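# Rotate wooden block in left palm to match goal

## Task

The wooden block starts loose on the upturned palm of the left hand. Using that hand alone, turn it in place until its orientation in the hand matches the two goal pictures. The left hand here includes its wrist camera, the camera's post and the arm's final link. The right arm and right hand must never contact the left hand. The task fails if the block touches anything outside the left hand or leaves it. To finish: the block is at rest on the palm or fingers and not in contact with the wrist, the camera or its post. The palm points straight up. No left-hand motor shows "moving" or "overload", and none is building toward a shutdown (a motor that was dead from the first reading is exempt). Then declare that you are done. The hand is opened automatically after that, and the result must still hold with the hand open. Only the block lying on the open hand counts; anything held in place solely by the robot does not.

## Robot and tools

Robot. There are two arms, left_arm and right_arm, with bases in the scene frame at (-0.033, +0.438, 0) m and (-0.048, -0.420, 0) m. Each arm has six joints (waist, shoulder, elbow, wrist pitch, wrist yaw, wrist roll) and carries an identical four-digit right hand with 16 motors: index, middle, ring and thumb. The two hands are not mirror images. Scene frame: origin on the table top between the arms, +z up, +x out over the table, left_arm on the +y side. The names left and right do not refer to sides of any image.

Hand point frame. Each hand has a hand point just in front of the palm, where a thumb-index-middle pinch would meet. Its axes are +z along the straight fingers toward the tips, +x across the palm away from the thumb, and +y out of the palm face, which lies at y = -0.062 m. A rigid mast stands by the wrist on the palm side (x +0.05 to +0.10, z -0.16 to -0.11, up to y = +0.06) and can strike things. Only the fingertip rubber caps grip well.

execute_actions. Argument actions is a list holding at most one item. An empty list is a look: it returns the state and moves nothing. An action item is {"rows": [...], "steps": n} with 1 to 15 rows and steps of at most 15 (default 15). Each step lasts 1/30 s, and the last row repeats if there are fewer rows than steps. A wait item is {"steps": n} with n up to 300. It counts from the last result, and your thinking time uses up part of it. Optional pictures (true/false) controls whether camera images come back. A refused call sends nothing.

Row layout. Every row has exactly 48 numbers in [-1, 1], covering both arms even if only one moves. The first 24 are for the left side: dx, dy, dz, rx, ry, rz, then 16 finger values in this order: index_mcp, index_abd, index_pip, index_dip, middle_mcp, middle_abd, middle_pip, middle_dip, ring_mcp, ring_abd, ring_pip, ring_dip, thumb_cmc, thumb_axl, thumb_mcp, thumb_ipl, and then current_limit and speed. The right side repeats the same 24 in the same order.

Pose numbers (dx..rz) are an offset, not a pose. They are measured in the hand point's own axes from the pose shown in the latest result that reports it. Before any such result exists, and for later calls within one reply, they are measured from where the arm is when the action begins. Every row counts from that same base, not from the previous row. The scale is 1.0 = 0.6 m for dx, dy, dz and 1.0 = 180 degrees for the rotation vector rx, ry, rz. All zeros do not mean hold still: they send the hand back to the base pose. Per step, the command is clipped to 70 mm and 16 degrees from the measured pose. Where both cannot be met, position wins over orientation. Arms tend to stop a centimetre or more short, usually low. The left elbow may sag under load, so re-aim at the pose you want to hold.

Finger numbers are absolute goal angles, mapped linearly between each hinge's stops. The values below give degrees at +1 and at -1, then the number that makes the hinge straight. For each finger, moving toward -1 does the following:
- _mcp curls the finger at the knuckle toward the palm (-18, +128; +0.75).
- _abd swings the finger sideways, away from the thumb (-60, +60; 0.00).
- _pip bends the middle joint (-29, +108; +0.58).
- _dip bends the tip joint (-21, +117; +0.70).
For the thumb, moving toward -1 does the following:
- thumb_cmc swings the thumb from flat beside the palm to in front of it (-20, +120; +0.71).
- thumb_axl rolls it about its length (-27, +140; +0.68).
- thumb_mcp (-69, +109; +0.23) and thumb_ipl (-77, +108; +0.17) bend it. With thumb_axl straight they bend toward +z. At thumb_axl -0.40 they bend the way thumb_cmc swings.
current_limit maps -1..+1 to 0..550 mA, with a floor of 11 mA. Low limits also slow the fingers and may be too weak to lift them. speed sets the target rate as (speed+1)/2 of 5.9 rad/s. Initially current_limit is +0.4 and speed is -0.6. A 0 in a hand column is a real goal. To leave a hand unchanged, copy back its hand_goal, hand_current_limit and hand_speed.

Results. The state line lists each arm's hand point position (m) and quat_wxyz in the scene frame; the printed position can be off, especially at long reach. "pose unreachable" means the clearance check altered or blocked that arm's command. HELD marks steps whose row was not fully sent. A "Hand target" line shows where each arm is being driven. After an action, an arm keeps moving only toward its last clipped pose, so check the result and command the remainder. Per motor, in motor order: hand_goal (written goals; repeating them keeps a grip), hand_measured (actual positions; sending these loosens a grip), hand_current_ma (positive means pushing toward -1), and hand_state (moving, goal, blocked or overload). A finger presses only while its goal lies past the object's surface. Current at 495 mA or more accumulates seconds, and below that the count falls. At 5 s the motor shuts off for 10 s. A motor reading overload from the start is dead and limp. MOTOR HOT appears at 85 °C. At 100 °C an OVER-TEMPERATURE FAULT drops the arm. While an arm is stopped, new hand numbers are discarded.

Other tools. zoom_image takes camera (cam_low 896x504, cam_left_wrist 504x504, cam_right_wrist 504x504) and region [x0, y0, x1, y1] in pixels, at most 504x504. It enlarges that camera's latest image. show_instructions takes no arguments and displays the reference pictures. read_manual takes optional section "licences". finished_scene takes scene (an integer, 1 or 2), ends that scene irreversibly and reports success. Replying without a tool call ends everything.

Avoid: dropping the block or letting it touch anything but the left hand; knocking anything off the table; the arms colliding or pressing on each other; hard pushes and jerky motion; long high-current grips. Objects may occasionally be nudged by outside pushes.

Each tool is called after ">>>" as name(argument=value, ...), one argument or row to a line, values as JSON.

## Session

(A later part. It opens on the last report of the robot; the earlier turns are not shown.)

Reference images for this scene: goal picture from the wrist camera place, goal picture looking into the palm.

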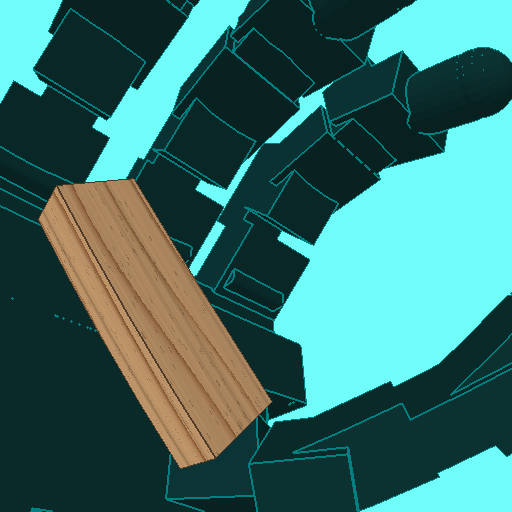

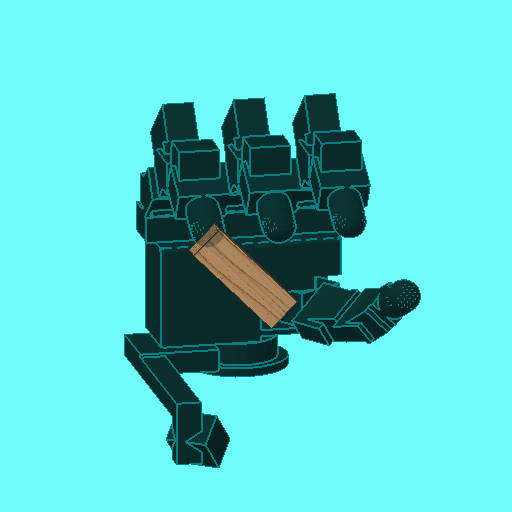

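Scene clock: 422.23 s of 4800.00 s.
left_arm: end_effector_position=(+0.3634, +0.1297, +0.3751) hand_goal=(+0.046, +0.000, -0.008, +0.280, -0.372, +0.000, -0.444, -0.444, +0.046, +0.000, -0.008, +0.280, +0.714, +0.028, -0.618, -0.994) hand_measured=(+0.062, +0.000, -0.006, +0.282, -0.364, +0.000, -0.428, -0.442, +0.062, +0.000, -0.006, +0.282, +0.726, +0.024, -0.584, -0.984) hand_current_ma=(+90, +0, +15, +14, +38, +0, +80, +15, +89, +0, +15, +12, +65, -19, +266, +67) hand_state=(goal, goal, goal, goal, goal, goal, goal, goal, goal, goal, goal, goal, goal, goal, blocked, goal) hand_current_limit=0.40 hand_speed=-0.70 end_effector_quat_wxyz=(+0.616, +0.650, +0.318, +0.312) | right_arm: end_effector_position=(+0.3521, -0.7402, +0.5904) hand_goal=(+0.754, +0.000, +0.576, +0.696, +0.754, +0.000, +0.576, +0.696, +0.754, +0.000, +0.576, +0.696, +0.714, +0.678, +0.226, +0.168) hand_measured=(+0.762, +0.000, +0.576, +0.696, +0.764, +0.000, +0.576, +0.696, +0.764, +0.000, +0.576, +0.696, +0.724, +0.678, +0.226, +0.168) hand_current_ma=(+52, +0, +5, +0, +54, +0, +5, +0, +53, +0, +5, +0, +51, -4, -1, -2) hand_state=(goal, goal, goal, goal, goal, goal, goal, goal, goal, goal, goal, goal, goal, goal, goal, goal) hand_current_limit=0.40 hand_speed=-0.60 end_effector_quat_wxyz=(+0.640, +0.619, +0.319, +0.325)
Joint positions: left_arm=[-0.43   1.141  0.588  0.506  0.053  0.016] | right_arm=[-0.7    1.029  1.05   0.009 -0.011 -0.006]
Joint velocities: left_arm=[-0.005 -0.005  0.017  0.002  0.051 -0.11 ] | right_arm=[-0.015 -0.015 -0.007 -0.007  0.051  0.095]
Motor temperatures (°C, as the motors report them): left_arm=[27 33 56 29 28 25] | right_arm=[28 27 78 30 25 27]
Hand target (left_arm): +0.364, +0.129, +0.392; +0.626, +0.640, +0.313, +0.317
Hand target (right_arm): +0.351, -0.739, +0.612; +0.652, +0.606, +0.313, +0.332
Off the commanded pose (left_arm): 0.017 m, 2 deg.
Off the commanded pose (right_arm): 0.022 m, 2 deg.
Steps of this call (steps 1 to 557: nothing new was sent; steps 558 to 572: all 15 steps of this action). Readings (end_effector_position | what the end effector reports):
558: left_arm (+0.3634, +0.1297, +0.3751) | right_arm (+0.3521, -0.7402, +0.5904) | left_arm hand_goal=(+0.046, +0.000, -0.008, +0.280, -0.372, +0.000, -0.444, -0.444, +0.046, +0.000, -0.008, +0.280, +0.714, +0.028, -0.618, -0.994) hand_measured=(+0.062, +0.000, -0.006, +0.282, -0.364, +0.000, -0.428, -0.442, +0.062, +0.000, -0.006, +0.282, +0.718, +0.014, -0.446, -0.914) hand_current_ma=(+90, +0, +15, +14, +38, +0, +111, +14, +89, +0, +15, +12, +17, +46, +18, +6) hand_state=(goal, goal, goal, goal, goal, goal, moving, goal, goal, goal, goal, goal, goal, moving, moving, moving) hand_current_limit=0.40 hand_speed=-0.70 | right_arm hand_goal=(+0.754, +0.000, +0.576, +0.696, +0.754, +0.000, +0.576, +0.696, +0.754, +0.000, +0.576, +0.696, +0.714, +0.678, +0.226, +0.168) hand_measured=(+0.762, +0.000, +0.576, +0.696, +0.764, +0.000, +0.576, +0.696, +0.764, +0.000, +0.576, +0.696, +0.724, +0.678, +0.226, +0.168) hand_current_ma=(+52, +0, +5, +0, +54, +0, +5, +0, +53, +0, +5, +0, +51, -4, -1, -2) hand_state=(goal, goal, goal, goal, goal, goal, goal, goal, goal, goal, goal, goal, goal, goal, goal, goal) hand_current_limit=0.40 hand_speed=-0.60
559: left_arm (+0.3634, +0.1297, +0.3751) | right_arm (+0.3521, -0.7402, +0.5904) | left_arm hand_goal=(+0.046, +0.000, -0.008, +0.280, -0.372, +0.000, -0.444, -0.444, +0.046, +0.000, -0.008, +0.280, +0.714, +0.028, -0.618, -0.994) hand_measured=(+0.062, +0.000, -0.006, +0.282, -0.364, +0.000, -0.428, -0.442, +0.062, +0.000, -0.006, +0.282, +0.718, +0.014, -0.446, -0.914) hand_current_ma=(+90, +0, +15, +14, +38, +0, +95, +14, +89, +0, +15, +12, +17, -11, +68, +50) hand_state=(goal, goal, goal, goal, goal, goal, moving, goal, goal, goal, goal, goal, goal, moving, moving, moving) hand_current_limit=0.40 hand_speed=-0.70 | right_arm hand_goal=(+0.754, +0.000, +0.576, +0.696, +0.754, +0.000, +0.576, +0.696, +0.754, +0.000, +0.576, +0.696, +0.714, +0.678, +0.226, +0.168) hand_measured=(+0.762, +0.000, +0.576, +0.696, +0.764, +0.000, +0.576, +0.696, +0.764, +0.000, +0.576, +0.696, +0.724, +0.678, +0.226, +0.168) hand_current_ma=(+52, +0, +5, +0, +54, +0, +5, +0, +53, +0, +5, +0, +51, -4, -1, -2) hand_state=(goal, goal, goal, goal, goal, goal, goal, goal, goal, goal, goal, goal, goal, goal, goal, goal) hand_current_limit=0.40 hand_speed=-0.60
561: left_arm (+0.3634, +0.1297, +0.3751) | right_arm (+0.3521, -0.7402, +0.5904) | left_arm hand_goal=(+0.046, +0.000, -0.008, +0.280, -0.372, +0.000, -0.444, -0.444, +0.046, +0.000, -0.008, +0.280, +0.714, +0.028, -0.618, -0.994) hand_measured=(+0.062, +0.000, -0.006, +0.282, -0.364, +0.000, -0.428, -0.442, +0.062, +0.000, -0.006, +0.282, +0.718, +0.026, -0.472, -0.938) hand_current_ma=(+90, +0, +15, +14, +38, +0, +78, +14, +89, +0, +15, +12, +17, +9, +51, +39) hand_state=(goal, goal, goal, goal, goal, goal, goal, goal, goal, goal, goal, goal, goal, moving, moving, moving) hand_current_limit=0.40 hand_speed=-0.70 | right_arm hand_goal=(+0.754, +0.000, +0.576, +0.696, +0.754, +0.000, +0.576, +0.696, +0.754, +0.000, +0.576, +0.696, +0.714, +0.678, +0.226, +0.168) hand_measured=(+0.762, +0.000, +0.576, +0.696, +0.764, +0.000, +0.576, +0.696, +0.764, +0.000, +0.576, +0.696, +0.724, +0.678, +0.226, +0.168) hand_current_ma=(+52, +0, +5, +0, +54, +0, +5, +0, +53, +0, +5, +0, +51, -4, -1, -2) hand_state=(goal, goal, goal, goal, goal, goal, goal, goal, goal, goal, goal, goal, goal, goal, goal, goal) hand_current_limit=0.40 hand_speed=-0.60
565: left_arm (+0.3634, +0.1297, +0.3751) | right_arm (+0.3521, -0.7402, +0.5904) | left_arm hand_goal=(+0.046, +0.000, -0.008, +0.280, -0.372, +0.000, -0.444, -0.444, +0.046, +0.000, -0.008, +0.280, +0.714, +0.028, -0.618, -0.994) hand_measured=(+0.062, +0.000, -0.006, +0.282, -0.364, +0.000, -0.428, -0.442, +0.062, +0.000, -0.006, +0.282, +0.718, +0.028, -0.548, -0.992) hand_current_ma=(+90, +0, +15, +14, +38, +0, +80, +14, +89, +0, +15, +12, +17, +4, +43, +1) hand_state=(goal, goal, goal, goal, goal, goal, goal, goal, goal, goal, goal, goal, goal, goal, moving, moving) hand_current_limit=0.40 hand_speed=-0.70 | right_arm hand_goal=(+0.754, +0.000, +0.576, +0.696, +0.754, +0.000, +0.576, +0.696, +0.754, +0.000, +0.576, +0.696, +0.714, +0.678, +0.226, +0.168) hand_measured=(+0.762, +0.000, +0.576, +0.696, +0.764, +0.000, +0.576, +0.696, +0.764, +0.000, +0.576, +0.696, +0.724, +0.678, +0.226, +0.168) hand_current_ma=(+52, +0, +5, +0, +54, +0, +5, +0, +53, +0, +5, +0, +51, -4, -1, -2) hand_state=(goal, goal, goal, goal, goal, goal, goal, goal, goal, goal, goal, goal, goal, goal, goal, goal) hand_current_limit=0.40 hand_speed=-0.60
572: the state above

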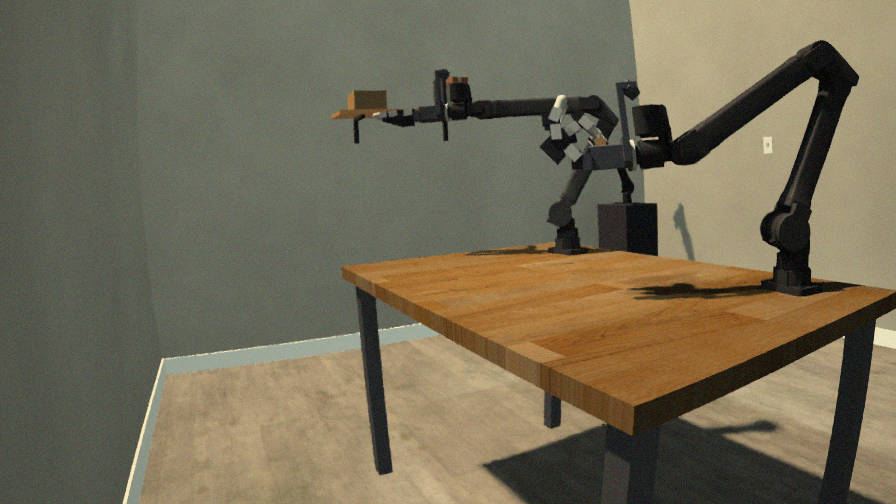

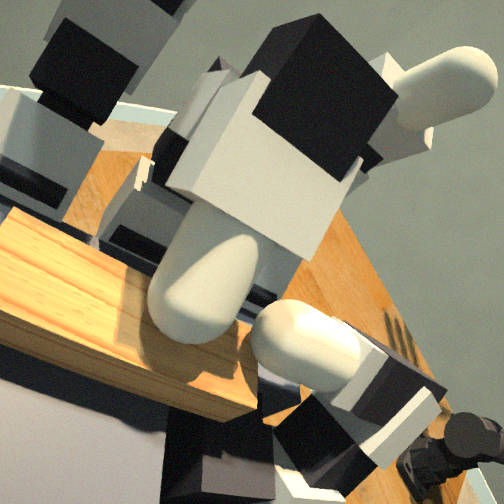

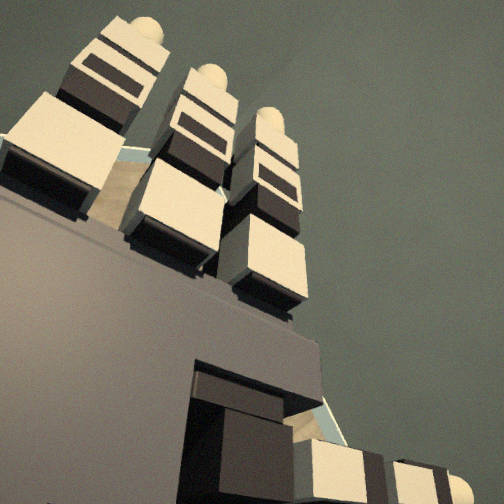

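>>> execute_actions(
  actions=[
    {"rows": [[0,0.028,0,-0.01,0,0, 0.046,0,-0.008,0.28, -0.373,0,-0.445,-0.445, 0.046,0,-0.008,0.28, 0.728,0.015,-0.612,-0.99, 0.4,-0.6, 0,0.037,0,-0.013,0,0, 0.754,0,0.576,0.696, 0.754,0,0.576,0.696, 0.754,0,0.576,0.696, 0.714,0.678,0.226,0.168, 0.4,-0.6],
[0,0.028,0,-0.01,0,0, 0.046,0,-0.008,0.28, -0.373,0,-0.445,-0.445, 0.046,0,-0.008,0.28, 0.743,0.003,-0.624,-0.989, 0.4,-0.6, 0,0.037,0,-0.013,0,0, 0.754,0,0.576,0.696, 0.754,0,0.576,0.696, 0.754,0,0.576,0.696, 0.714,0.678,0.226,0.168, 0.4,-0.6],
[0,0.028,0,-0.01,0,0, 0.046,0,-0.008,0.28, -0.373,0,-0.445,-0.445, 0.046,0,-0.008,0.28, 0.757,-0.01,-0.636,-0.987, 0.4,-0.6, 0,0.037,0,-0.013,0,0, 0.754,0,0.576,0.696, 0.754,0,0.576,0.696, 0.754,0,0.576,0.696, 0.714,0.678,0.226,0.168, 0.4,-0.6],
[0,0.028,0,-0.01,0,0, 0.046,0,-0.008,0.28, -0.373,0,-0.445,-0.445, 0.046,0,-0.008,0.28, 0.771,-0.022,-0.648,-0.986, 0.4,-0.6, 0,0.037,0,-0.013,0,0, 0.754,0,0.576,0.696, 0.754,0,0.576,0.696, 0.754,0,0.576,0.696, 0.714,0.678,0.226,0.168, 0.4,-0.6],
[0,0.028,0,-0.01,0,0, 0.046,0,-0.008,0.28, -0.373,0,-0.445,-0.445, 0.046,0,-0.008,0.28, 0.786,-0.035,-0.66,-0.985, 0.4,-0.6, 0,0.037,0,-0.013,0,0, 0.754,0,0.576,0.696, 0.754,0,0.576,0.696, 0.754,0,0.576,0.696, 0.714,0.678,0.226,0.168, 0.4,-0.6],
[0,0.028,0,-0.01,0,0, 0.046,0,-0.008,0.28, -0.373,0,-0.445,-0.445, 0.046,0,-0.008,0.28, 0.8,-0.048,-0.672,-0.983, 0.4,-0.6, 0,0.037,0,-0.013,0,0, 0.754,0,0.576,0.696, 0.754,0,0.576,0.696, 0.754,0,0.576,0.696, 0.714,0.678,0.226,0.168, 0.4,-0.6],
[0,0.028,0,-0.01,0,0, 0.046,0,-0.008,0.28, -0.373,0,-0.445,-0.445, 0.046,0,-0.008,0.28, 0.814,-0.06,-0.684,-0.982, 0.4,-0.6, 0,0.037,0,-0.013,0,0, 0.754,0,0.576,0.696, 0.754,0,0.576,0.696, 0.754,0,0.576,0.696, 0.714,0.678,0.226,0.168, 0.4,-0.6],
[0,0.028,0,-0.01,0,0, 0.046,0,-0.008,0.28, -0.373,0,-0.445,-0.445, 0.046,0,-0.008,0.28, 0.829,-0.073,-0.696,-0.981, 0.4,-0.6, 0,0.037,0,-0.013,0,0, 0.754,0,0.576,0.696, 0.754,0,0.576,0.696, 0.754,0,0.576,0.696, 0.714,0.678,0.226,0.168, 0.4,-0.6],
[0,0.028,0,-0.01,0,0, 0.046,0,-0.008,0.28, -0.373,0,-0.445,-0.445, 0.046,0,-0.008,0.28, 0.843,-0.085,-0.708,-0.979, 0.4,-0.6, 0,0.037,0,-0.013,0,0, 0.754,0,0.576,0.696, 0.754,0,0.576,0.696, 0.754,0,0.576,0.696, 0.714,0.678,0.226,0.168, 0.4,-0.6],
[0,0.028,0,-0.01,0,0, 0.046,0,-0.008,0.28, -0.373,0,-0.445,-0.445, 0.046,0,-0.008,0.28, 0.857,-0.098,-0.719,-0.978, 0.4,-0.6, 0,0.037,0,-0.013,0,0, 0.754,0,0.576,0.696, 0.754,0,0.576,0.696, 0.754,0,0.576,0.696, 0.714,0.678,0.226,0.168, 0.4,-0.6]], "steps": 15},
  ],
)

Scene clock: 470.33 s of 4800.00 s.
left_arm: end_effector_position=(+0.3634, +0.1297, +0.3751) hand_goal=(+0.046, +0.000, -0.008, +0.280, -0.372, +0.000, -0.444, -0.444, +0.046, +0.000, -0.008, +0.280, +0.858, -0.098, -0.718, -0.978) hand_measured=(+0.062, +0.000, -0.006, +0.282, -0.364, +0.000, -0.428, -0.442, +0.062, +0.000, -0.006, +0.282, +0.864, -0.096, -0.700, -0.972) hand_current_ma=(+90, +0, +15, +14, +38, +0, +80, +16, +89, +0, +15, +12, +29, +7, +133, +41) hand_state=(goal, goal, goal, goal, goal, goal, goal, goal, goal, goal, goal, goal, goal, goal, goal, goal) hand_current_limit=0.40 hand_speed=-0.60 end_effector_quat_wxyz=(+0.616, +0.650, +0.318, +0.312) | right_arm: end_effector_position=(+0.3521, -0.7402, +0.5904) hand_goal=(+0.754, +0.000, +0.576, +0.696, +0.754, +0.000, +0.576, +0.696, +0.754, +0.000, +0.576, +0.696, +0.714, +0.678, +0.226, +0.168) hand_measured=(+0.762, +0.000, +0.576, +0.696, +0.764, +0.000, +0.576, +0.696, +0.764, +0.000, +0.576, +0.696, +0.724, +0.678, +0.226, +0.168) hand_current_ma=(+52, +0, +5, +0, +54, +0, +5, +0, +53, +0, +5, +0, +51, -4, -1, -2) hand_state=(goal, goal, goal, goal, goal, goal, goal, goal, goal, goal, goal, goal, goal, goal, goal, goal) hand_current_limit=0.40 hand_speed=-0.60 end_effector_quat_wxyz=(+0.640, +0.619, +0.319, +0.325)
Joint positions: left_arm=[-0.43   1.141  0.588  0.506  0.053  0.016] | right_arm=[-0.7    1.029  1.05   0.009 -0.011 -0.006]
Joint velocities: left_arm=[-0.015 -0.005  0.012 -0.002 -0.022  0.007] | right_arm=[ 0.015 -0.015 -0.017  0.007 -0.022  0.022]
Motor temperatures (°C, as the motors report them): left_arm=[27 33 56 29 28 25] | right_arm=[28 27 78 30 25 27]
Hand target (left_arm): +0.364, +0.129, +0.392; +0.626, +0.640, +0.313, +0.317
Hand target (right_arm): +0.351, -0.739, +0.612; +0.652, +0.606, +0.313, +0.332
Off the commanded pose (left_arm): 0.017 m, 2 deg.
Off the commanded pose (right_arm): 0.022 m, 2 deg.
Steps of this call (steps 1 to 1428: nothing new was sent; steps 1429 to 1443: all 15 steps of this action). Readings (end_effector_position | what the end effector reports):
1429: left_arm (+0.3634, +0.1297, +0.3751) | right_arm (+0.3521, -0.7402, +0.5904) | left_arm hand_goal=(+0.046, +0.000, -0.008, +0.280, -0.372, +0.000, -0.444, -0.444, +0.046, +0.000, -0.008, +0.280, +0.728, +0.016, -0.612, -0.990) hand_measured=(+0.062, +0.000, -0.006, +0.282, -0.364, +0.000, -0.428, -0.442, +0.062, +0.000, -0.006, +0.282, +0.726, +0.024, -0.584, -0.984) hand_current_ma=(+90, +0, +15, +14, +38, +0, +80, +15, +89, +0, +15, +12, +65, -19, +266, +67) hand_state=(goal, goal, goal, goal, goal, goal, goal, goal, goal, goal, goal, goal, moving, moving, moving, moving) hand_current_limit=0.40 hand_speed=-0.60 | right_arm hand_goal=(+0.754, +0.000, +0.576, +0.696, +0.754, +0.000, +0.576, +0.696, +0.754, +0.000, +0.576, +0.696, +0.714, +0.678, +0.226, +0.168) hand_measured=(+0.762, +0.000, +0.576, +0.696, +0.764, +0.000, +0.576, +0.696, +0.764, +0.000, +0.576, +0.696, +0.724, +0.678, +0.226, +0.168) hand_current_ma=(+52, +0, +5, +0, +54, +0, +5, +0, +53, +0, +5, +0, +51, -4, -1, -2) hand_state=(goal, goal, goal, goal, goal, goal, goal, goal, goal, goal, goal, goal, goal, goal, goal, goal) hand_current_limit=0.40 hand_speed=-0.60
1430: left_arm (+0.3634, +0.1297, +0.3751) | right_arm (+0.3521, -0.7402, +0.5904) | left_arm hand_goal=(+0.046, +0.000, -0.008, +0.280, -0.372, +0.000, -0.444, -0.444, +0.046, +0.000, -0.008, +0.280, +0.744, +0.004, -0.624, -0.988) hand_measured=(+0.062, +0.000, -0.006, +0.282, -0.364, +0.000, -0.428, -0.442, +0.062, +0.000, -0.006, +0.282, +0.726, +0.024, -0.584, -0.984) hand_current_ma=(+90, +0, +15, +14, +38, +0, +80, +15, +89, +0, +15, +12, +39, +6, +243, +57) hand_state=(goal, goal, goal, goal, goal, goal, goal, goal, goal, goal, goal, goal, moving, moving, moving, moving) hand_current_limit=0.40 hand_speed=-0.60 | right_arm hand_goal=(+0.754, +0.000, +0.576, +0.696, +0.754, +0.000, +0.576, +0.696, +0.754, +0.000, +0.576, +0.696, +0.714, +0.678, +0.226, +0.168) hand_measured=(+0.762, +0.000, +0.576, +0.696, +0.764, +0.000, +0.576, +0.696, +0.764, +0.000, +0.576, +0.696, +0.724, +0.678, +0.226, +0.168) hand_current_ma=(+52, +0, +5, +0, +54, +0, +5, +0, +53, +0, +5, +0, +51, -4, -1, -2) hand_state=(goal, goal, goal, goal, goal, goal, goal, goal, goal, goal, goal, goal, goal, goal, goal, goal) hand_current_limit=0.40 hand_speed=-0.60
1432: left_arm (+0.3634, +0.1297, +0.3751) | right_arm (+0.3521, -0.7402, +0.5904) | left_arm hand_goal=(+0.046, +0.000, -0.008, +0.280, -0.372, +0.000, -0.444, -0.444, +0.046, +0.000, -0.008, +0.280, +0.772, -0.022, -0.648, -0.986) hand_measured=(+0.062, +0.000, -0.006, +0.282, -0.364, +0.000, -0.428, -0.442, +0.062, +0.000, -0.006, +0.282, +0.744, +0.012, -0.594, -0.984) hand_current_ma=(+90, +0, +15, +14, +38, +0, +80, +17, +89, +0, +15, +12, +22, +32, +182, +27) hand_state=(goal, goal, goal, goal, goal, goal, goal, goal, goal, goal, goal, goal, moving, moving, moving, goal) hand_current_limit=0.40 hand_speed=-0.60 | right_arm hand_goal=(+0.754, +0.000, +0.576, +0.696, +0.754, +0.000, +0.576, +0.696, +0.754, +0.000, +0.576, +0.696, +0.714, +0.678, +0.226, +0.168) hand_measured=(+0.762, +0.000, +0.576, +0.696, +0.764, +0.000, +0.576, +0.696, +0.764, +0.000, +0.576, +0.696, +0.724, +0.678, +0.226, +0.168) hand_current_ma=(+52, +0, +5, +0, +54, +0, +5, +0, +53, +0, +5, +0, +51, -4, -1, -2) hand_state=(goal, goal, goal, goal, goal, goal, goal, goal, goal, goal, goal, goal, goal, goal, goal, goal) hand_current_limit=0.40 hand_speed=-0.60
1436: left_arm (+0.3634, +0.1297, +0.3751) | right_arm (+0.3521, -0.7402, +0.5904) | left_arm hand_goal=(+0.046, +0.000, -0.008, +0.280, -0.372, +0.000, -0.444, -0.444, +0.046, +0.000, -0.008, +0.280, +0.830, -0.072, -0.696, -0.980) hand_measured=(+0.062, +0.000, -0.006, +0.282, -0.364, +0.000, -0.428, -0.442, +0.062, +0.000, -0.006, +0.282, +0.798, -0.038, -0.644, -0.980) hand_current_ma=(+90, +0, +15, +14, +38, +0, +80, +16, +89, +0, +15, +12, +21, +25, +165, +27) hand_state=(goal, goal, goal, goal, goal, goal, goal, goal, goal, goal, goal, goal, moving, moving, moving, moving) hand_current_limit=0.40 hand_speed=-0.60 | right_arm hand_goal=(+0.754, +0.000, +0.576, +0.696, +0.754, +0.000, +0.576, +0.696, +0.754, +0.000, +0.576, +0.696, +0.714, +0.678, +0.226, +0.168) hand_measured=(+0.762, +0.000, +0.576, +0.696, +0.764, +0.000, +0.576, +0.696, +0.764, +0.000, +0.576, +0.696, +0.724, +0.678, +0.226, +0.168) hand_current_ma=(+52, +0, +5, +0, +54, +0, +5, +0, +53, +0, +5, +0, +51, -4, -1, -2) hand_state=(goal, goal, goal, goal, goal, goal, goal, goal, goal, goal, goal, goal, goal, goal, goal, goal) hand_current_limit=0.40 hand_speed=-0.60
1443: the state above

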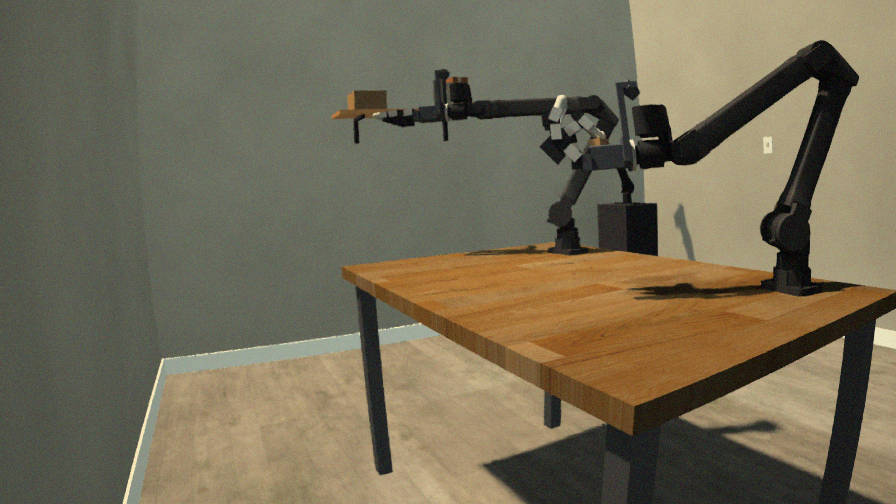

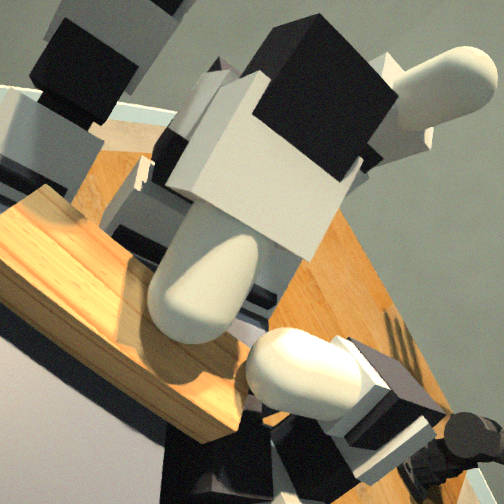

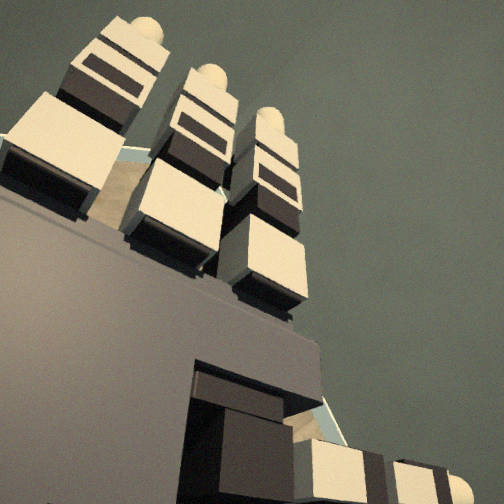

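>>> execute_actions(
  actions=[
    {"rows": [[0,0.028,0,-0.01,0,0, 0.046,0,-0.008,0.28, -0.373,0,-0.445,-0.445, 0.45,0,0.2,0.4, 0.857,-0.113,-0.728,-0.974, 0.4,-0.6, 0,0.037,0,-0.013,0,0, 0.754,0,0.576,0.696, 0.754,0,0.576,0.696, 0.754,0,0.576,0.696, 0.714,0.678,0.226,0.168, 0.4,-0.6],
[0,0.028,0,-0.01,0,0, 0.046,0,-0.008,0.28, -0.373,0,-0.445,-0.445, 0.45,0,0.2,0.4, 0.857,-0.128,-0.737,-0.97, 0.4,-0.6, 0,0.037,0,-0.013,0,0, 0.754,0,0.576,0.696, 0.754,0,0.576,0.696, 0.754,0,0.576,0.696, 0.714,0.678,0.226,0.168, 0.4,-0.6],
[0,0.028,0,-0.01,0,0, 0.046,0,-0.008,0.28, -0.373,0,-0.445,-0.445, 0.45,0,0.2,0.4, 0.857,-0.144,-0.747,-0.965, 0.4,-0.6, 0,0.037,0,-0.013,0,0, 0.754,0,0.576,0.696, 0.754,0,0.576,0.696, 0.754,0,0.576,0.696, 0.714,0.678,0.226,0.168, 0.4,-0.6],
[0,0.028,0,-0.01,0,0, 0.046,0,-0.008,0.28, -0.373,0,-0.445,-0.445, 0.45,0,0.2,0.4, 0.857,-0.159,-0.756,-0.961, 0.4,-0.6, 0,0.037,0,-0.013,0,0, 0.754,0,0.576,0.696, 0.754,0,0.576,0.696, 0.754,0,0.576,0.696, 0.714,0.678,0.226,0.168, 0.4,-0.6],
[0,0.028,0,-0.01,0,0, 0.046,0,-0.008,0.28, -0.373,0,-0.445,-0.445, 0.45,0,0.2,0.4, 0.857,-0.174,-0.765,-0.957, 0.4,-0.6, 0,0.037,0,-0.013,0,0, 0.754,0,0.576,0.696, 0.754,0,0.576,0.696, 0.754,0,0.576,0.696, 0.714,0.678,0.226,0.168, 0.4,-0.6],
[0,0.028,0,-0.01,0,0, 0.046,0,-0.008,0.28, -0.373,0,-0.445,-0.445, 0.45,0,0.2,0.4, 0.857,-0.189,-0.774,-0.953, 0.4,-0.6, 0,0.037,0,-0.013,0,0, 0.754,0,0.576,0.696, 0.754,0,0.576,0.696, 0.754,0,0.576,0.696, 0.714,0.678,0.226,0.168, 0.4,-0.6],
[0,0.028,0,-0.01,0,0, 0.046,0,-0.008,0.28, -0.373,0,-0.445,-0.445, 0.45,0,0.2,0.4, 0.857,-0.204,-0.783,-0.949, 0.4,-0.6, 0,0.037,0,-0.013,0,0, 0.754,0,0.576,0.696, 0.754,0,0.576,0.696, 0.754,0,0.576,0.696, 0.714,0.678,0.226,0.168, 0.4,-0.6],
[0,0.028,0,-0.01,0,0, 0.046,0,-0.008,0.28, -0.373,0,-0.445,-0.445, 0.45,0,0.2,0.4, 0.857,-0.22,-0.793,-0.944, 0.4,-0.6, 0,0.037,0,-0.013,0,0, 0.754,0,0.576,0.696, 0.754,0,0.576,0.696, 0.754,0,0.576,0.696, 0.714,0.678,0.226,0.168, 0.4,-0.6],
[0,0.028,0,-0.01,0,0, 0.046,0,-0.008,0.28, -0.373,0,-0.445,-0.445, 0.45,0,0.2,0.4, 0.857,-0.235,-0.802,-0.94, 0.4,-0.6, 0,0.037,0,-0.013,0,0, 0.754,0,0.576,0.696, 0.754,0,0.576,0.696, 0.754,0,0.576,0.696, 0.714,0.678,0.226,0.168, 0.4,-0.6],
[0,0.028,0,-0.01,0,0, 0.046,0,-0.008,0.28, -0.373,0,-0.445,-0.445, 0.45,0,0.2,0.4, 0.857,-0.25,-0.811,-0.936, 0.4,-0.6, 0,0.037,0,-0.013,0,0, 0.754,0,0.576,0.696, 0.754,0,0.576,0.696, 0.754,0,0.576,0.696, 0.714,0.678,0.226,0.168, 0.4,-0.6]], "steps": 15},
  ],
)

Scene clock: 498.27 s of 4800.00 s.
left_arm: end_effector_position=(+0.3634, +0.1297, +0.3751) hand_goal=(+0.046, +0.000, -0.008, +0.280, -0.372, +0.000, -0.444, -0.444, +0.450, +0.000, +0.200, +0.400, +0.858, -0.250, -0.810, -0.936) hand_measured=(+0.062, +0.000, -0.006, +0.282, -0.364, +0.000, -0.428, -0.442, +0.434, +0.000, +0.200, +0.398, +0.864, -0.248, -0.796, -0.934) hand_current_ma=(+90, +0, +15, +14, +40, +0, +80, +16, +62, +0, -1, -13, +36, +8, +114, +15) hand_state=(goal, goal, goal, goal, goal, goal, goal, goal, moving, goal, goal, goal, goal, goal, goal, goal) hand_current_limit=0.40 hand_speed=-0.60 end_effector_quat_wxyz=(+0.616, +0.650, +0.318, +0.312) | right_arm: end_effector_position=(+0.3521, -0.7402, +0.5904) hand_goal=(+0.754, +0.000, +0.576, +0.696, +0.754, +0.000, +0.576, +0.696, +0.754, +0.000, +0.576, +0.696, +0.714, +0.678, +0.226, +0.168) hand_measured=(+0.762, +0.000, +0.576, +0.696, +0.764, +0.000, +0.576, +0.696, +0.764, +0.000, +0.576, +0.696, +0.724, +0.678, +0.226, +0.168) hand_current_ma=(+52, +0, +5, +0, +54, +0, +5, +0, +53, +0, +5, +0, +51, -4, -1, -2) hand_state=(goal, goal, goal, goal, goal, goal, goal, goal, goal, goal, goal, goal, goal, goal, goal, goal) hand_current_limit=0.40 hand_speed=-0.60 end_effector_quat_wxyz=(+0.640, +0.619, +0.319, +0.325)
Joint positions: left_arm=[-0.43   1.141  0.588  0.506  0.053  0.016] | right_arm=[-0.7    1.029  1.05   0.009 -0.011 -0.006]
Joint velocities: left_arm=[ 0.005  0.005  0.007 -0.017 -0.051 -0.037] | right_arm=[-0.005 -0.015  0.007 -0.012 -0.051 -0.022]
Motor temperatures (°C, as the motors report them): left_arm=[27 33 56 29 28 25] | right_arm=[28 27 79 30 25 27]
Hand target (left_arm): +0.364, +0.129, +0.392; +0.626, +0.640, +0.313, +0.317
Hand target (right_arm): +0.351, -0.739, +0.612; +0.652, +0.606, +0.313, +0.332
Off the commanded pose (left_arm): 0.017 m, 2 deg.
Off the commanded pose (right_arm): 0.022 m, 2 deg.
Steps of this call (steps 1 to 823: nothing new was sent; steps 824 to 838: all 15 steps of this action). Readings (end_effector_position | what the end effector reports):
824: left_arm (+0.3634, +0.1297, +0.3751) | right_arm (+0.3521, -0.7402, +0.5904) | left_arm hand_goal=(+0.046, +0.000, -0.008, +0.280, -0.372, +0.000, -0.444, -0.444, +0.450, +0.000, +0.200, +0.400, +0.858, -0.112, -0.728, -0.974) hand_measured=(+0.062, +0.000, -0.006, +0.282, -0.364, +0.000, -0.428, -0.442, +0.062, +0.000, -0.006, +0.282, +0.864, -0.096, -0.700, -0.972) hand_current_ma=(+90, +0, +15, +14, +38, +0, +80, +16, +89, +0, +15, +12, +29, +8, +134, +41) hand_state=(goal, goal, goal, goal, goal, goal, goal, goal, moving, goal, moving, moving, goal, moving, moving, moving) hand_current_limit=0.40 hand_speed=-0.60 | right_arm hand_goal=(+0.754, +0.000, +0.576, +0.696, +0.754, +0.000, +0.576, +0.696, +0.754, +0.000, +0.576, +0.696, +0.714, +0.678, +0.226, +0.168) hand_measured=(+0.762, +0.000, +0.576, +0.696, +0.764, +0.000, +0.576, +0.696, +0.764, +0.000, +0.576, +0.696, +0.724, +0.678, +0.226, +0.168) hand_current_ma=(+52, +0, +5, +0, +54, +0, +5, +0, +53, +0, +5, +0, +51, -4, -1, -2) hand_state=(goal, goal, goal, goal, goal, goal, goal, goal, goal, goal, goal, goal, goal, goal, goal, goal) hand_current_limit=0.40 hand_speed=-0.60
825: left_arm (+0.3634, +0.1297, +0.3751) | right_arm (+0.3521, -0.7402, +0.5904) | left_arm hand_goal=(+0.046, +0.000, -0.008, +0.280, -0.372, +0.000, -0.444, -0.444, +0.450, +0.000, +0.200, +0.400, +0.858, -0.128, -0.736, -0.970) hand_measured=(+0.062, +0.000, -0.006, +0.282, -0.364, +0.000, -0.428, -0.442, +0.062, +0.000, -0.006, +0.282, +0.864, -0.096, -0.700, -0.972) hand_current_ma=(+90, +0, +15, +14, +38, +0, +80, +16, +7, +0, -61, -61, +30, +38, +159, +31) hand_state=(goal, goal, goal, goal, goal, goal, goal, goal, moving, goal, moving, moving, goal, moving, moving, moving) hand_current_limit=0.40 hand_speed=-0.60 | right_arm hand_goal=(+0.754, +0.000, +0.576, +0.696, +0.754, +0.000, +0.576, +0.696, +0.754, +0.000, +0.576, +0.696, +0.714, +0.678, +0.226, +0.168) hand_measured=(+0.762, +0.000, +0.576, +0.696, +0.764, +0.000, +0.576, +0.696, +0.764, +0.000, +0.576, +0.696, +0.724, +0.678, +0.226, +0.168) hand_current_ma=(+52, +0, +5, +0, +54, +0, +5, +0, +53, +0, +5, +0, +51, -4, -1, -2) hand_state=(goal, goal, goal, goal, goal, goal, goal, goal, goal, goal, goal, goal, goal, goal, goal, goal) hand_current_limit=0.40 hand_speed=-0.60
827: left_arm (+0.3634, +0.1297, +0.3751) | right_arm (+0.3521, -0.7402, +0.5904) | left_arm hand_goal=(+0.046, +0.000, -0.008, +0.280, -0.372, +0.000, -0.444, -0.444, +0.450, +0.000, +0.200, +0.400, +0.858, -0.158, -0.756, -0.960) hand_measured=(+0.062, +0.000, -0.006, +0.282, -0.364, +0.000, -0.428, -0.442, +0.096, +0.000, +0.038, +0.324, +0.864, -0.118, -0.714, -0.968) hand_current_ma=(+90, +0, +15, +14, +39, +0, +80, +16, -22, +0, -38, -45, +37, +35, +148, +3) hand_state=(goal, goal, goal, goal, goal, goal, goal, goal, moving, goal, moving, moving, goal, moving, moving, moving) hand_current_limit=0.40 hand_speed=-0.60 | right_arm hand_goal=(+0.754, +0.000, +0.576, +0.696, +0.754, +0.000, +0.576, +0.696, +0.754, +0.000, +0.576, +0.696, +0.714, +0.678, +0.226, +0.168) hand_measured=(+0.762, +0.000, +0.576, +0.696, +0.764, +0.000, +0.576, +0.696, +0.764, +0.000, +0.576, +0.696, +0.724, +0.678, +0.226, +0.168) hand_current_ma=(+52, +0, +5, +0, +54, +0, +5, +0, +53, +0, +5, +0, +51, -4, -1, -2) hand_state=(goal, goal, goal, goal, goal, goal, goal, goal, goal, goal, goal, goal, goal, goal, goal, goal) hand_current_limit=0.40 hand_speed=-0.60
831: left_arm (+0.3634, +0.1297, +0.3751) | right_arm (+0.3521, -0.7402, +0.5904) | left_arm hand_goal=(+0.046, +0.000, -0.008, +0.280, -0.372, +0.000, -0.444, -0.444, +0.450, +0.000, +0.200, +0.400, +0.858, -0.220, -0.792, -0.944) hand_measured=(+0.062, +0.000, -0.006, +0.282, -0.364, +0.000, -0.428, -0.442, +0.216, +0.000, +0.152, +0.396, +0.864, -0.176, -0.752, -0.954) hand_current_ma=(+90, +0, +15, +14, +40, +0, +80, +16, -5, +0, -39, -11, +36, +32, +127, +0) hand_state=(goal, goal, goal, goal, goal, goal, goal, goal, moving, goal, moving, moving, goal, moving, moving, moving) hand_current_limit=0.40 hand_speed=-0.60 | right_arm hand_goal=(+0.754, +0.000, +0.576, +0.696, +0.754, +0.000, +0.576, +0.696, +0.754, +0.000, +0.576, +0.696, +0.714, +0.678, +0.226, +0.168) hand_measured=(+0.762, +0.000, +0.576, +0.696, +0.764, +0.000, +0.576, +0.696, +0.764, +0.000, +0.576, +0.696, +0.724, +0.678, +0.226, +0.168) hand_current_ma=(+52, +0, +5, +0, +54, +0, +5, +0, +53, +0, +5, +0, +51, -4, -1, -2) hand_state=(goal, goal, goal, goal, goal, goal, goal, goal, goal, goal, goal, goal, goal, goal, goal, goal) hand_current_limit=0.40 hand_speed=-0.60
838: the state above

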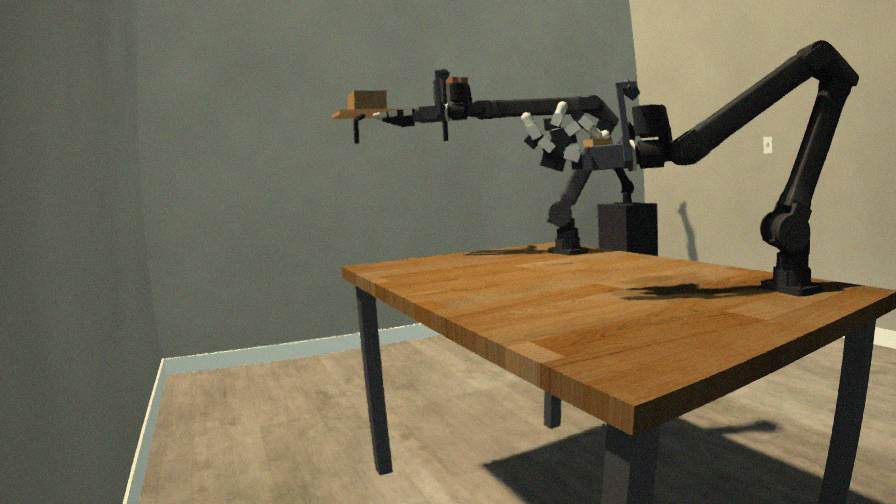

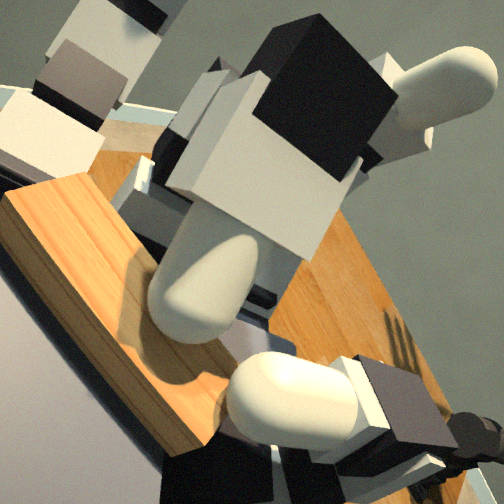

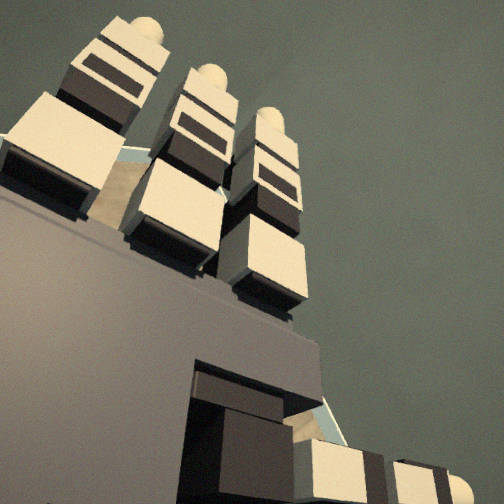

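>>> execute_actions(
  actions=[
    {"rows": [[0,0.028,0,-0.01,0,0, 0.046,0,-0.008,0.28, -0.373,0,-0.445,-0.445, 0.45,0,0.2,0.4, 0.857,-0.263,-0.822,-0.927, 0.4,-0.6, 0,0.037,0,-0.013,0,0, 0.754,0,0.576,0.696, 0.754,0,0.576,0.696, 0.754,0,0.576,0.696, 0.714,0.678,0.226,0.168, 0.4,-0.6],
[0,0.028,0,-0.01,0,0, 0.046,0,-0.008,0.28, -0.373,0,-0.445,-0.445, 0.45,0,0.2,0.4, 0.857,-0.276,-0.833,-0.919, 0.4,-0.6, 0,0.037,0,-0.013,0,0, 0.754,0,0.576,0.696, 0.754,0,0.576,0.696, 0.754,0,0.576,0.696, 0.714,0.678,0.226,0.168, 0.4,-0.6],
[0,0.028,0,-0.01,0,0, 0.046,0,-0.008,0.28, -0.373,0,-0.445,-0.445, 0.45,0,0.2,0.4, 0.857,-0.289,-0.845,-0.91, 0.4,-0.6, 0,0.037,0,-0.013,0,0, 0.754,0,0.576,0.696, 0.754,0,0.576,0.696, 0.754,0,0.576,0.696, 0.714,0.678,0.226,0.168, 0.4,-0.6],
[0,0.028,0,-0.01,0,0, 0.046,0,-0.008,0.28, -0.373,0,-0.445,-0.445, 0.45,0,0.2,0.4, 0.857,-0.301,-0.856,-0.902, 0.4,-0.6, 0,0.037,0,-0.013,0,0, 0.754,0,0.576,0.696, 0.754,0,0.576,0.696, 0.754,0,0.576,0.696, 0.714,0.678,0.226,0.168, 0.4,-0.6],
[0,0.028,0,-0.01,0,0, 0.046,0,-0.008,0.28, -0.373,0,-0.445,-0.445, 0.45,0,0.2,0.4, 0.857,-0.314,-0.867,-0.893, 0.4,-0.6, 0,0.037,0,-0.013,0,0, 0.754,0,0.576,0.696, 0.754,0,0.576,0.696, 0.754,0,0.576,0.696, 0.714,0.678,0.226,0.168, 0.4,-0.6]], "steps": 11},
  ],
)

Scene clock: 512.67 s of 4800.00 s.
left_arm: end_effector_position=(+0.3634, +0.1297, +0.3751) hand_goal=(+0.046, +0.000, -0.008, +0.280, -0.372, +0.000, -0.444, -0.444, +0.450, +0.000, +0.200, +0.400, +0.858, -0.314, -0.866, -0.892) hand_measured=(+0.062, +0.000, -0.006, +0.282, -0.364, +0.000, -0.428, -0.442, +0.458, +0.000, +0.200, +0.398, +0.864, -0.314, -0.852, -0.892) hand_current_ma=(+90, +0, +15, +14, +44, +0, +77, +16, +47, +0, +0, -12, +36, +5, +100, +4) hand_state=(goal, goal, goal, goal, goal, goal, goal, goal, goal, goal, goal, goal, goal, goal, goal, goal) hand_current_limit=0.40 hand_speed=-0.60 end_effector_quat_wxyz=(+0.616, +0.650, +0.318, +0.312) | right_arm: end_effector_position=(+0.3521, -0.7402, +0.5904) hand_goal=(+0.754, +0.000, +0.576, +0.696, +0.754, +0.000, +0.576, +0.696, +0.754, +0.000, +0.576, +0.696, +0.714, +0.678, +0.226, +0.168) hand_measured=(+0.762, +0.000, +0.576, +0.696, +0.764, +0.000, +0.576, +0.696, +0.764, +0.000, +0.576, +0.696, +0.724, +0.678, +0.226, +0.168) hand_current_ma=(+52, +0, +5, +0, +54, +0, +5, +0, +53, +0, +5, +0, +51, -4, -1, -2) hand_state=(goal, goal, goal, goal, goal, goal, goal, goal, goal, goal, goal, goal, goal, goal, goal, goal) hand_current_limit=0.40 hand_speed=-0.60 end_effector_quat_wxyz=(+0.640, +0.619, +0.319, +0.325)
Joint positions: left_arm=[-0.43   1.141  0.588  0.506  0.053  0.016] | right_arm=[-0.7    1.029  1.05   0.009 -0.011 -0.006]
Joint velocities: left_arm=[-0.005 -0.015 -0.002  0.002 -0.007  0.007] | right_arm=[-0.005  0.005 -0.002 -0.022 -0.007 -0.007]
Motor temperatures (°C, as the motors report them): left_arm=[27 33 56 29 28 25] | right_arm=[28 27 79 30 25 27]
Hand target (left_arm): +0.364, +0.129, +0.392; +0.626, +0.640, +0.313, +0.317
Hand target (right_arm): +0.351, -0.739, +0.612; +0.652, +0.606, +0.313, +0.332
Off the commanded pose (left_arm): 0.017 m, 2 deg.
Off the commanded pose (right_arm): 0.022 m, 2 deg.
Steps of this call (steps 1 to 421: nothing new was sent; steps 422 to 432: all 11 steps of this action). Readings (end_effector_position | what the end effector reports):
422: left_arm (+0.3634, +0.1297, +0.3751) | right_arm (+0.3521, -0.7402, +0.5904) | left_arm hand_goal=(+0.046, +0.000, -0.008, +0.280, -0.372, +0.000, -0.444, -0.444, +0.450, +0.000, +0.200, +0.400, +0.858, -0.262, -0.822, -0.926) hand_measured=(+0.062, +0.000, -0.006, +0.282, -0.364, +0.000, -0.428, -0.442, +0.458, +0.000, +0.200, +0.398, +0.864, -0.248, -0.796, -0.934) hand_current_ma=(+90, +0, +15, +14, +40, +0, +80, +16, +47, +0, +0, -12, +36, +9, +114, +15) hand_state=(goal, goal, goal, goal, goal, goal, goal, goal, goal, goal, goal, goal, goal, moving, moving, moving) hand_current_limit=0.40 hand_speed=-0.60 | right_arm hand_goal=(+0.754, +0.000, +0.576, +0.696, +0.754, +0.000, +0.576, +0.696, +0.754, +0.000, +0.576, +0.696, +0.714, +0.678, +0.226, +0.168) hand_measured=(+0.762, +0.000, +0.576, +0.696, +0.764, +0.000, +0.576, +0.696, +0.764, +0.000, +0.576, +0.696, +0.724, +0.678, +0.226, +0.168) hand_current_ma=(+52, +0, +5, +0, +54, +0, +5, +0, +53, +0, +5, +0, +51, -4, -1, -2) hand_state=(goal, goal, goal, goal, goal, goal, goal, goal, goal, goal, goal, goal, goal, goal, goal, goal) hand_current_limit=0.40 hand_speed=-0.60
423: left_arm (+0.3634, +0.1297, +0.3751) | right_arm (+0.3521, -0.7402, +0.5904) | left_arm hand_goal=(+0.046, +0.000, -0.008, +0.280, -0.372, +0.000, -0.444, -0.444, +0.450, +0.000, +0.200, +0.400, +0.858, -0.276, -0.832, -0.918) hand_measured=(+0.062, +0.000, -0.006, +0.282, -0.364, +0.000, -0.428, -0.442, +0.458, +0.000, +0.200, +0.398, +0.864, -0.248, -0.796, -0.934) hand_current_ma=(+90, +0, +15, +14, +40, +0, +80, +16, +47, +0, +0, -12, +36, +35, +145, -9) hand_state=(goal, goal, goal, goal, goal, goal, goal, goal, goal, goal, goal, goal, goal, moving, moving, moving) hand_current_limit=0.40 hand_speed=-0.60 | right_arm hand_goal=(+0.754, +0.000, +0.576, +0.696, +0.754, +0.000, +0.576, +0.696, +0.754, +0.000, +0.576, +0.696, +0.714, +0.678, +0.226, +0.168) hand_measured=(+0.762, +0.000, +0.576, +0.696, +0.764, +0.000, +0.576, +0.696, +0.764, +0.000, +0.576, +0.696, +0.724, +0.678, +0.226, +0.168) hand_current_ma=(+52, +0, +5, +0, +54, +0, +5, +0, +53, +0, +5, +0, +51, -4, -1, -2) hand_state=(goal, goal, goal, goal, goal, goal, goal, goal, goal, goal, goal, goal, goal, goal, goal, goal) hand_current_limit=0.40 hand_speed=-0.60
425: left_arm (+0.3634, +0.1297, +0.3751) | right_arm (+0.3521, -0.7402, +0.5904) | left_arm hand_goal=(+0.046, +0.000, -0.008, +0.280, -0.372, +0.000, -0.444, -0.444, +0.450, +0.000, +0.200, +0.400, +0.858, -0.300, -0.856, -0.902) hand_measured=(+0.062, +0.000, -0.006, +0.282, -0.364, +0.000, -0.428, -0.442, +0.458, +0.000, +0.200, +0.398, +0.864, -0.266, -0.812, -0.922) hand_current_ma=(+90, +0, +15, +14, +43, +0, +78, +16, +47, +0, +0, -12, +36, +25, +125, -11) hand_state=(goal, goal, goal, goal, goal, goal, goal, goal, goal, goal, goal, goal, goal, moving, moving, moving) hand_current_limit=0.40 hand_speed=-0.60 | right_arm hand_goal=(+0.754, +0.000, +0.576, +0.696, +0.754, +0.000, +0.576, +0.696, +0.754, +0.000, +0.576, +0.696, +0.714, +0.678, +0.226, +0.168) hand_measured=(+0.762, +0.000, +0.576, +0.696, +0.764, +0.000, +0.576, +0.696, +0.764, +0.000, +0.576, +0.696, +0.724, +0.678, +0.226, +0.168) hand_current_ma=(+52, +0, +5, +0, +54, +0, +5, +0, +53, +0, +5, +0, +51, -4, -1, -2) hand_state=(goal, goal, goal, goal, goal, goal, goal, goal, goal, goal, goal, goal, goal, goal, goal, goal) hand_current_limit=0.40 hand_speed=-0.60
429: left_arm (+0.3634, +0.1297, +0.3751) | right_arm (+0.3521, -0.7402, +0.5904) | left_arm hand_goal=(+0.046, +0.000, -0.008, +0.280, -0.372, +0.000, -0.444, -0.444, +0.450, +0.000, +0.200, +0.400, +0.858, -0.314, -0.866, -0.892) hand_measured=(+0.062, +0.000, -0.006, +0.282, -0.364, +0.000, -0.428, -0.442, +0.458, +0.000, +0.200, +0.398, +0.864, -0.310, -0.850, -0.894) hand_current_ma=(+90, +0, +15, +14, +44, +0, +77, +16, +47, +0, +0, -12, +36, +0, +94, +7) hand_state=(goal, goal, goal, goal, goal, goal, goal, goal, goal, goal, goal, goal, goal, moving, moving, moving) hand_current_limit=0.40 hand_speed=-0.60 | right_arm hand_goal=(+0.754, +0.000, +0.576, +0.696, +0.754, +0.000, +0.576, +0.696, +0.754, +0.000, +0.576, +0.696, +0.714, +0.678, +0.226, +0.168) hand_measured=(+0.762, +0.000, +0.576, +0.696, +0.764, +0.000, +0.576, +0.696, +0.764, +0.000, +0.576, +0.696, +0.724, +0.678, +0.226, +0.168) hand_current_ma=(+52, +0, +5, +0, +54, +0, +5, +0, +53, +0, +5, +0, +51, -4, -1, -2) hand_state=(goal, goal, goal, goal, goal, goal, goal, goal, goal, goal, goal, goal, goal, goal, goal, goal) hand_current_limit=0.40 hand_speed=-0.60
432: the state above

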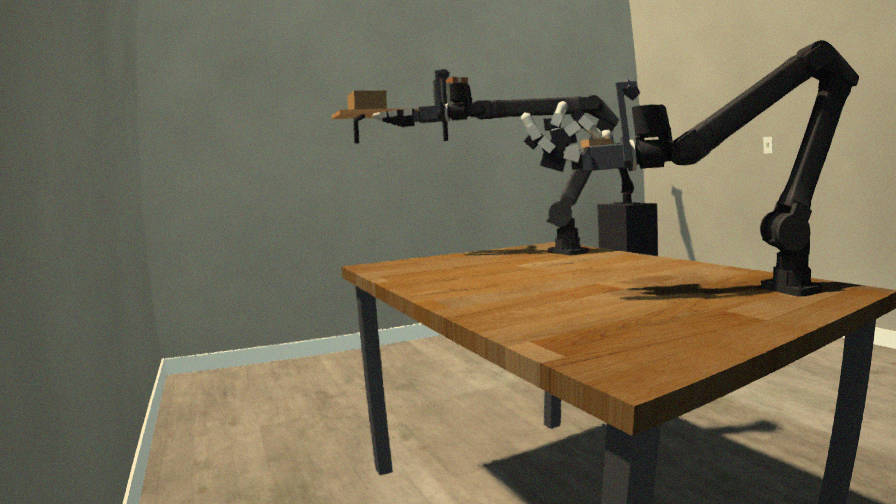

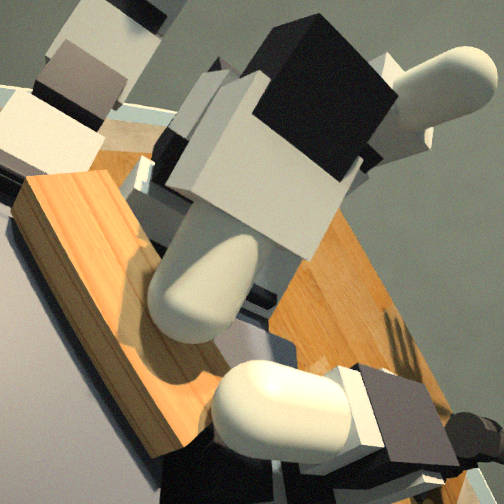

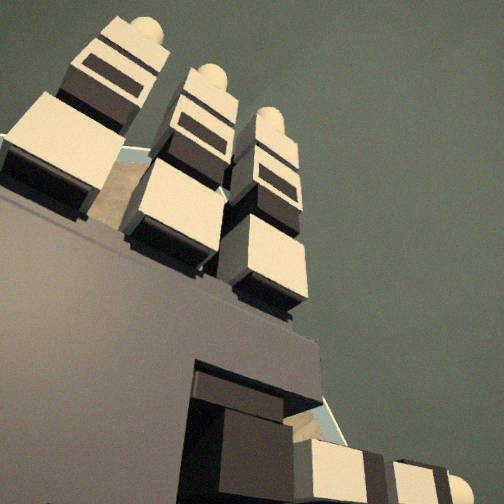

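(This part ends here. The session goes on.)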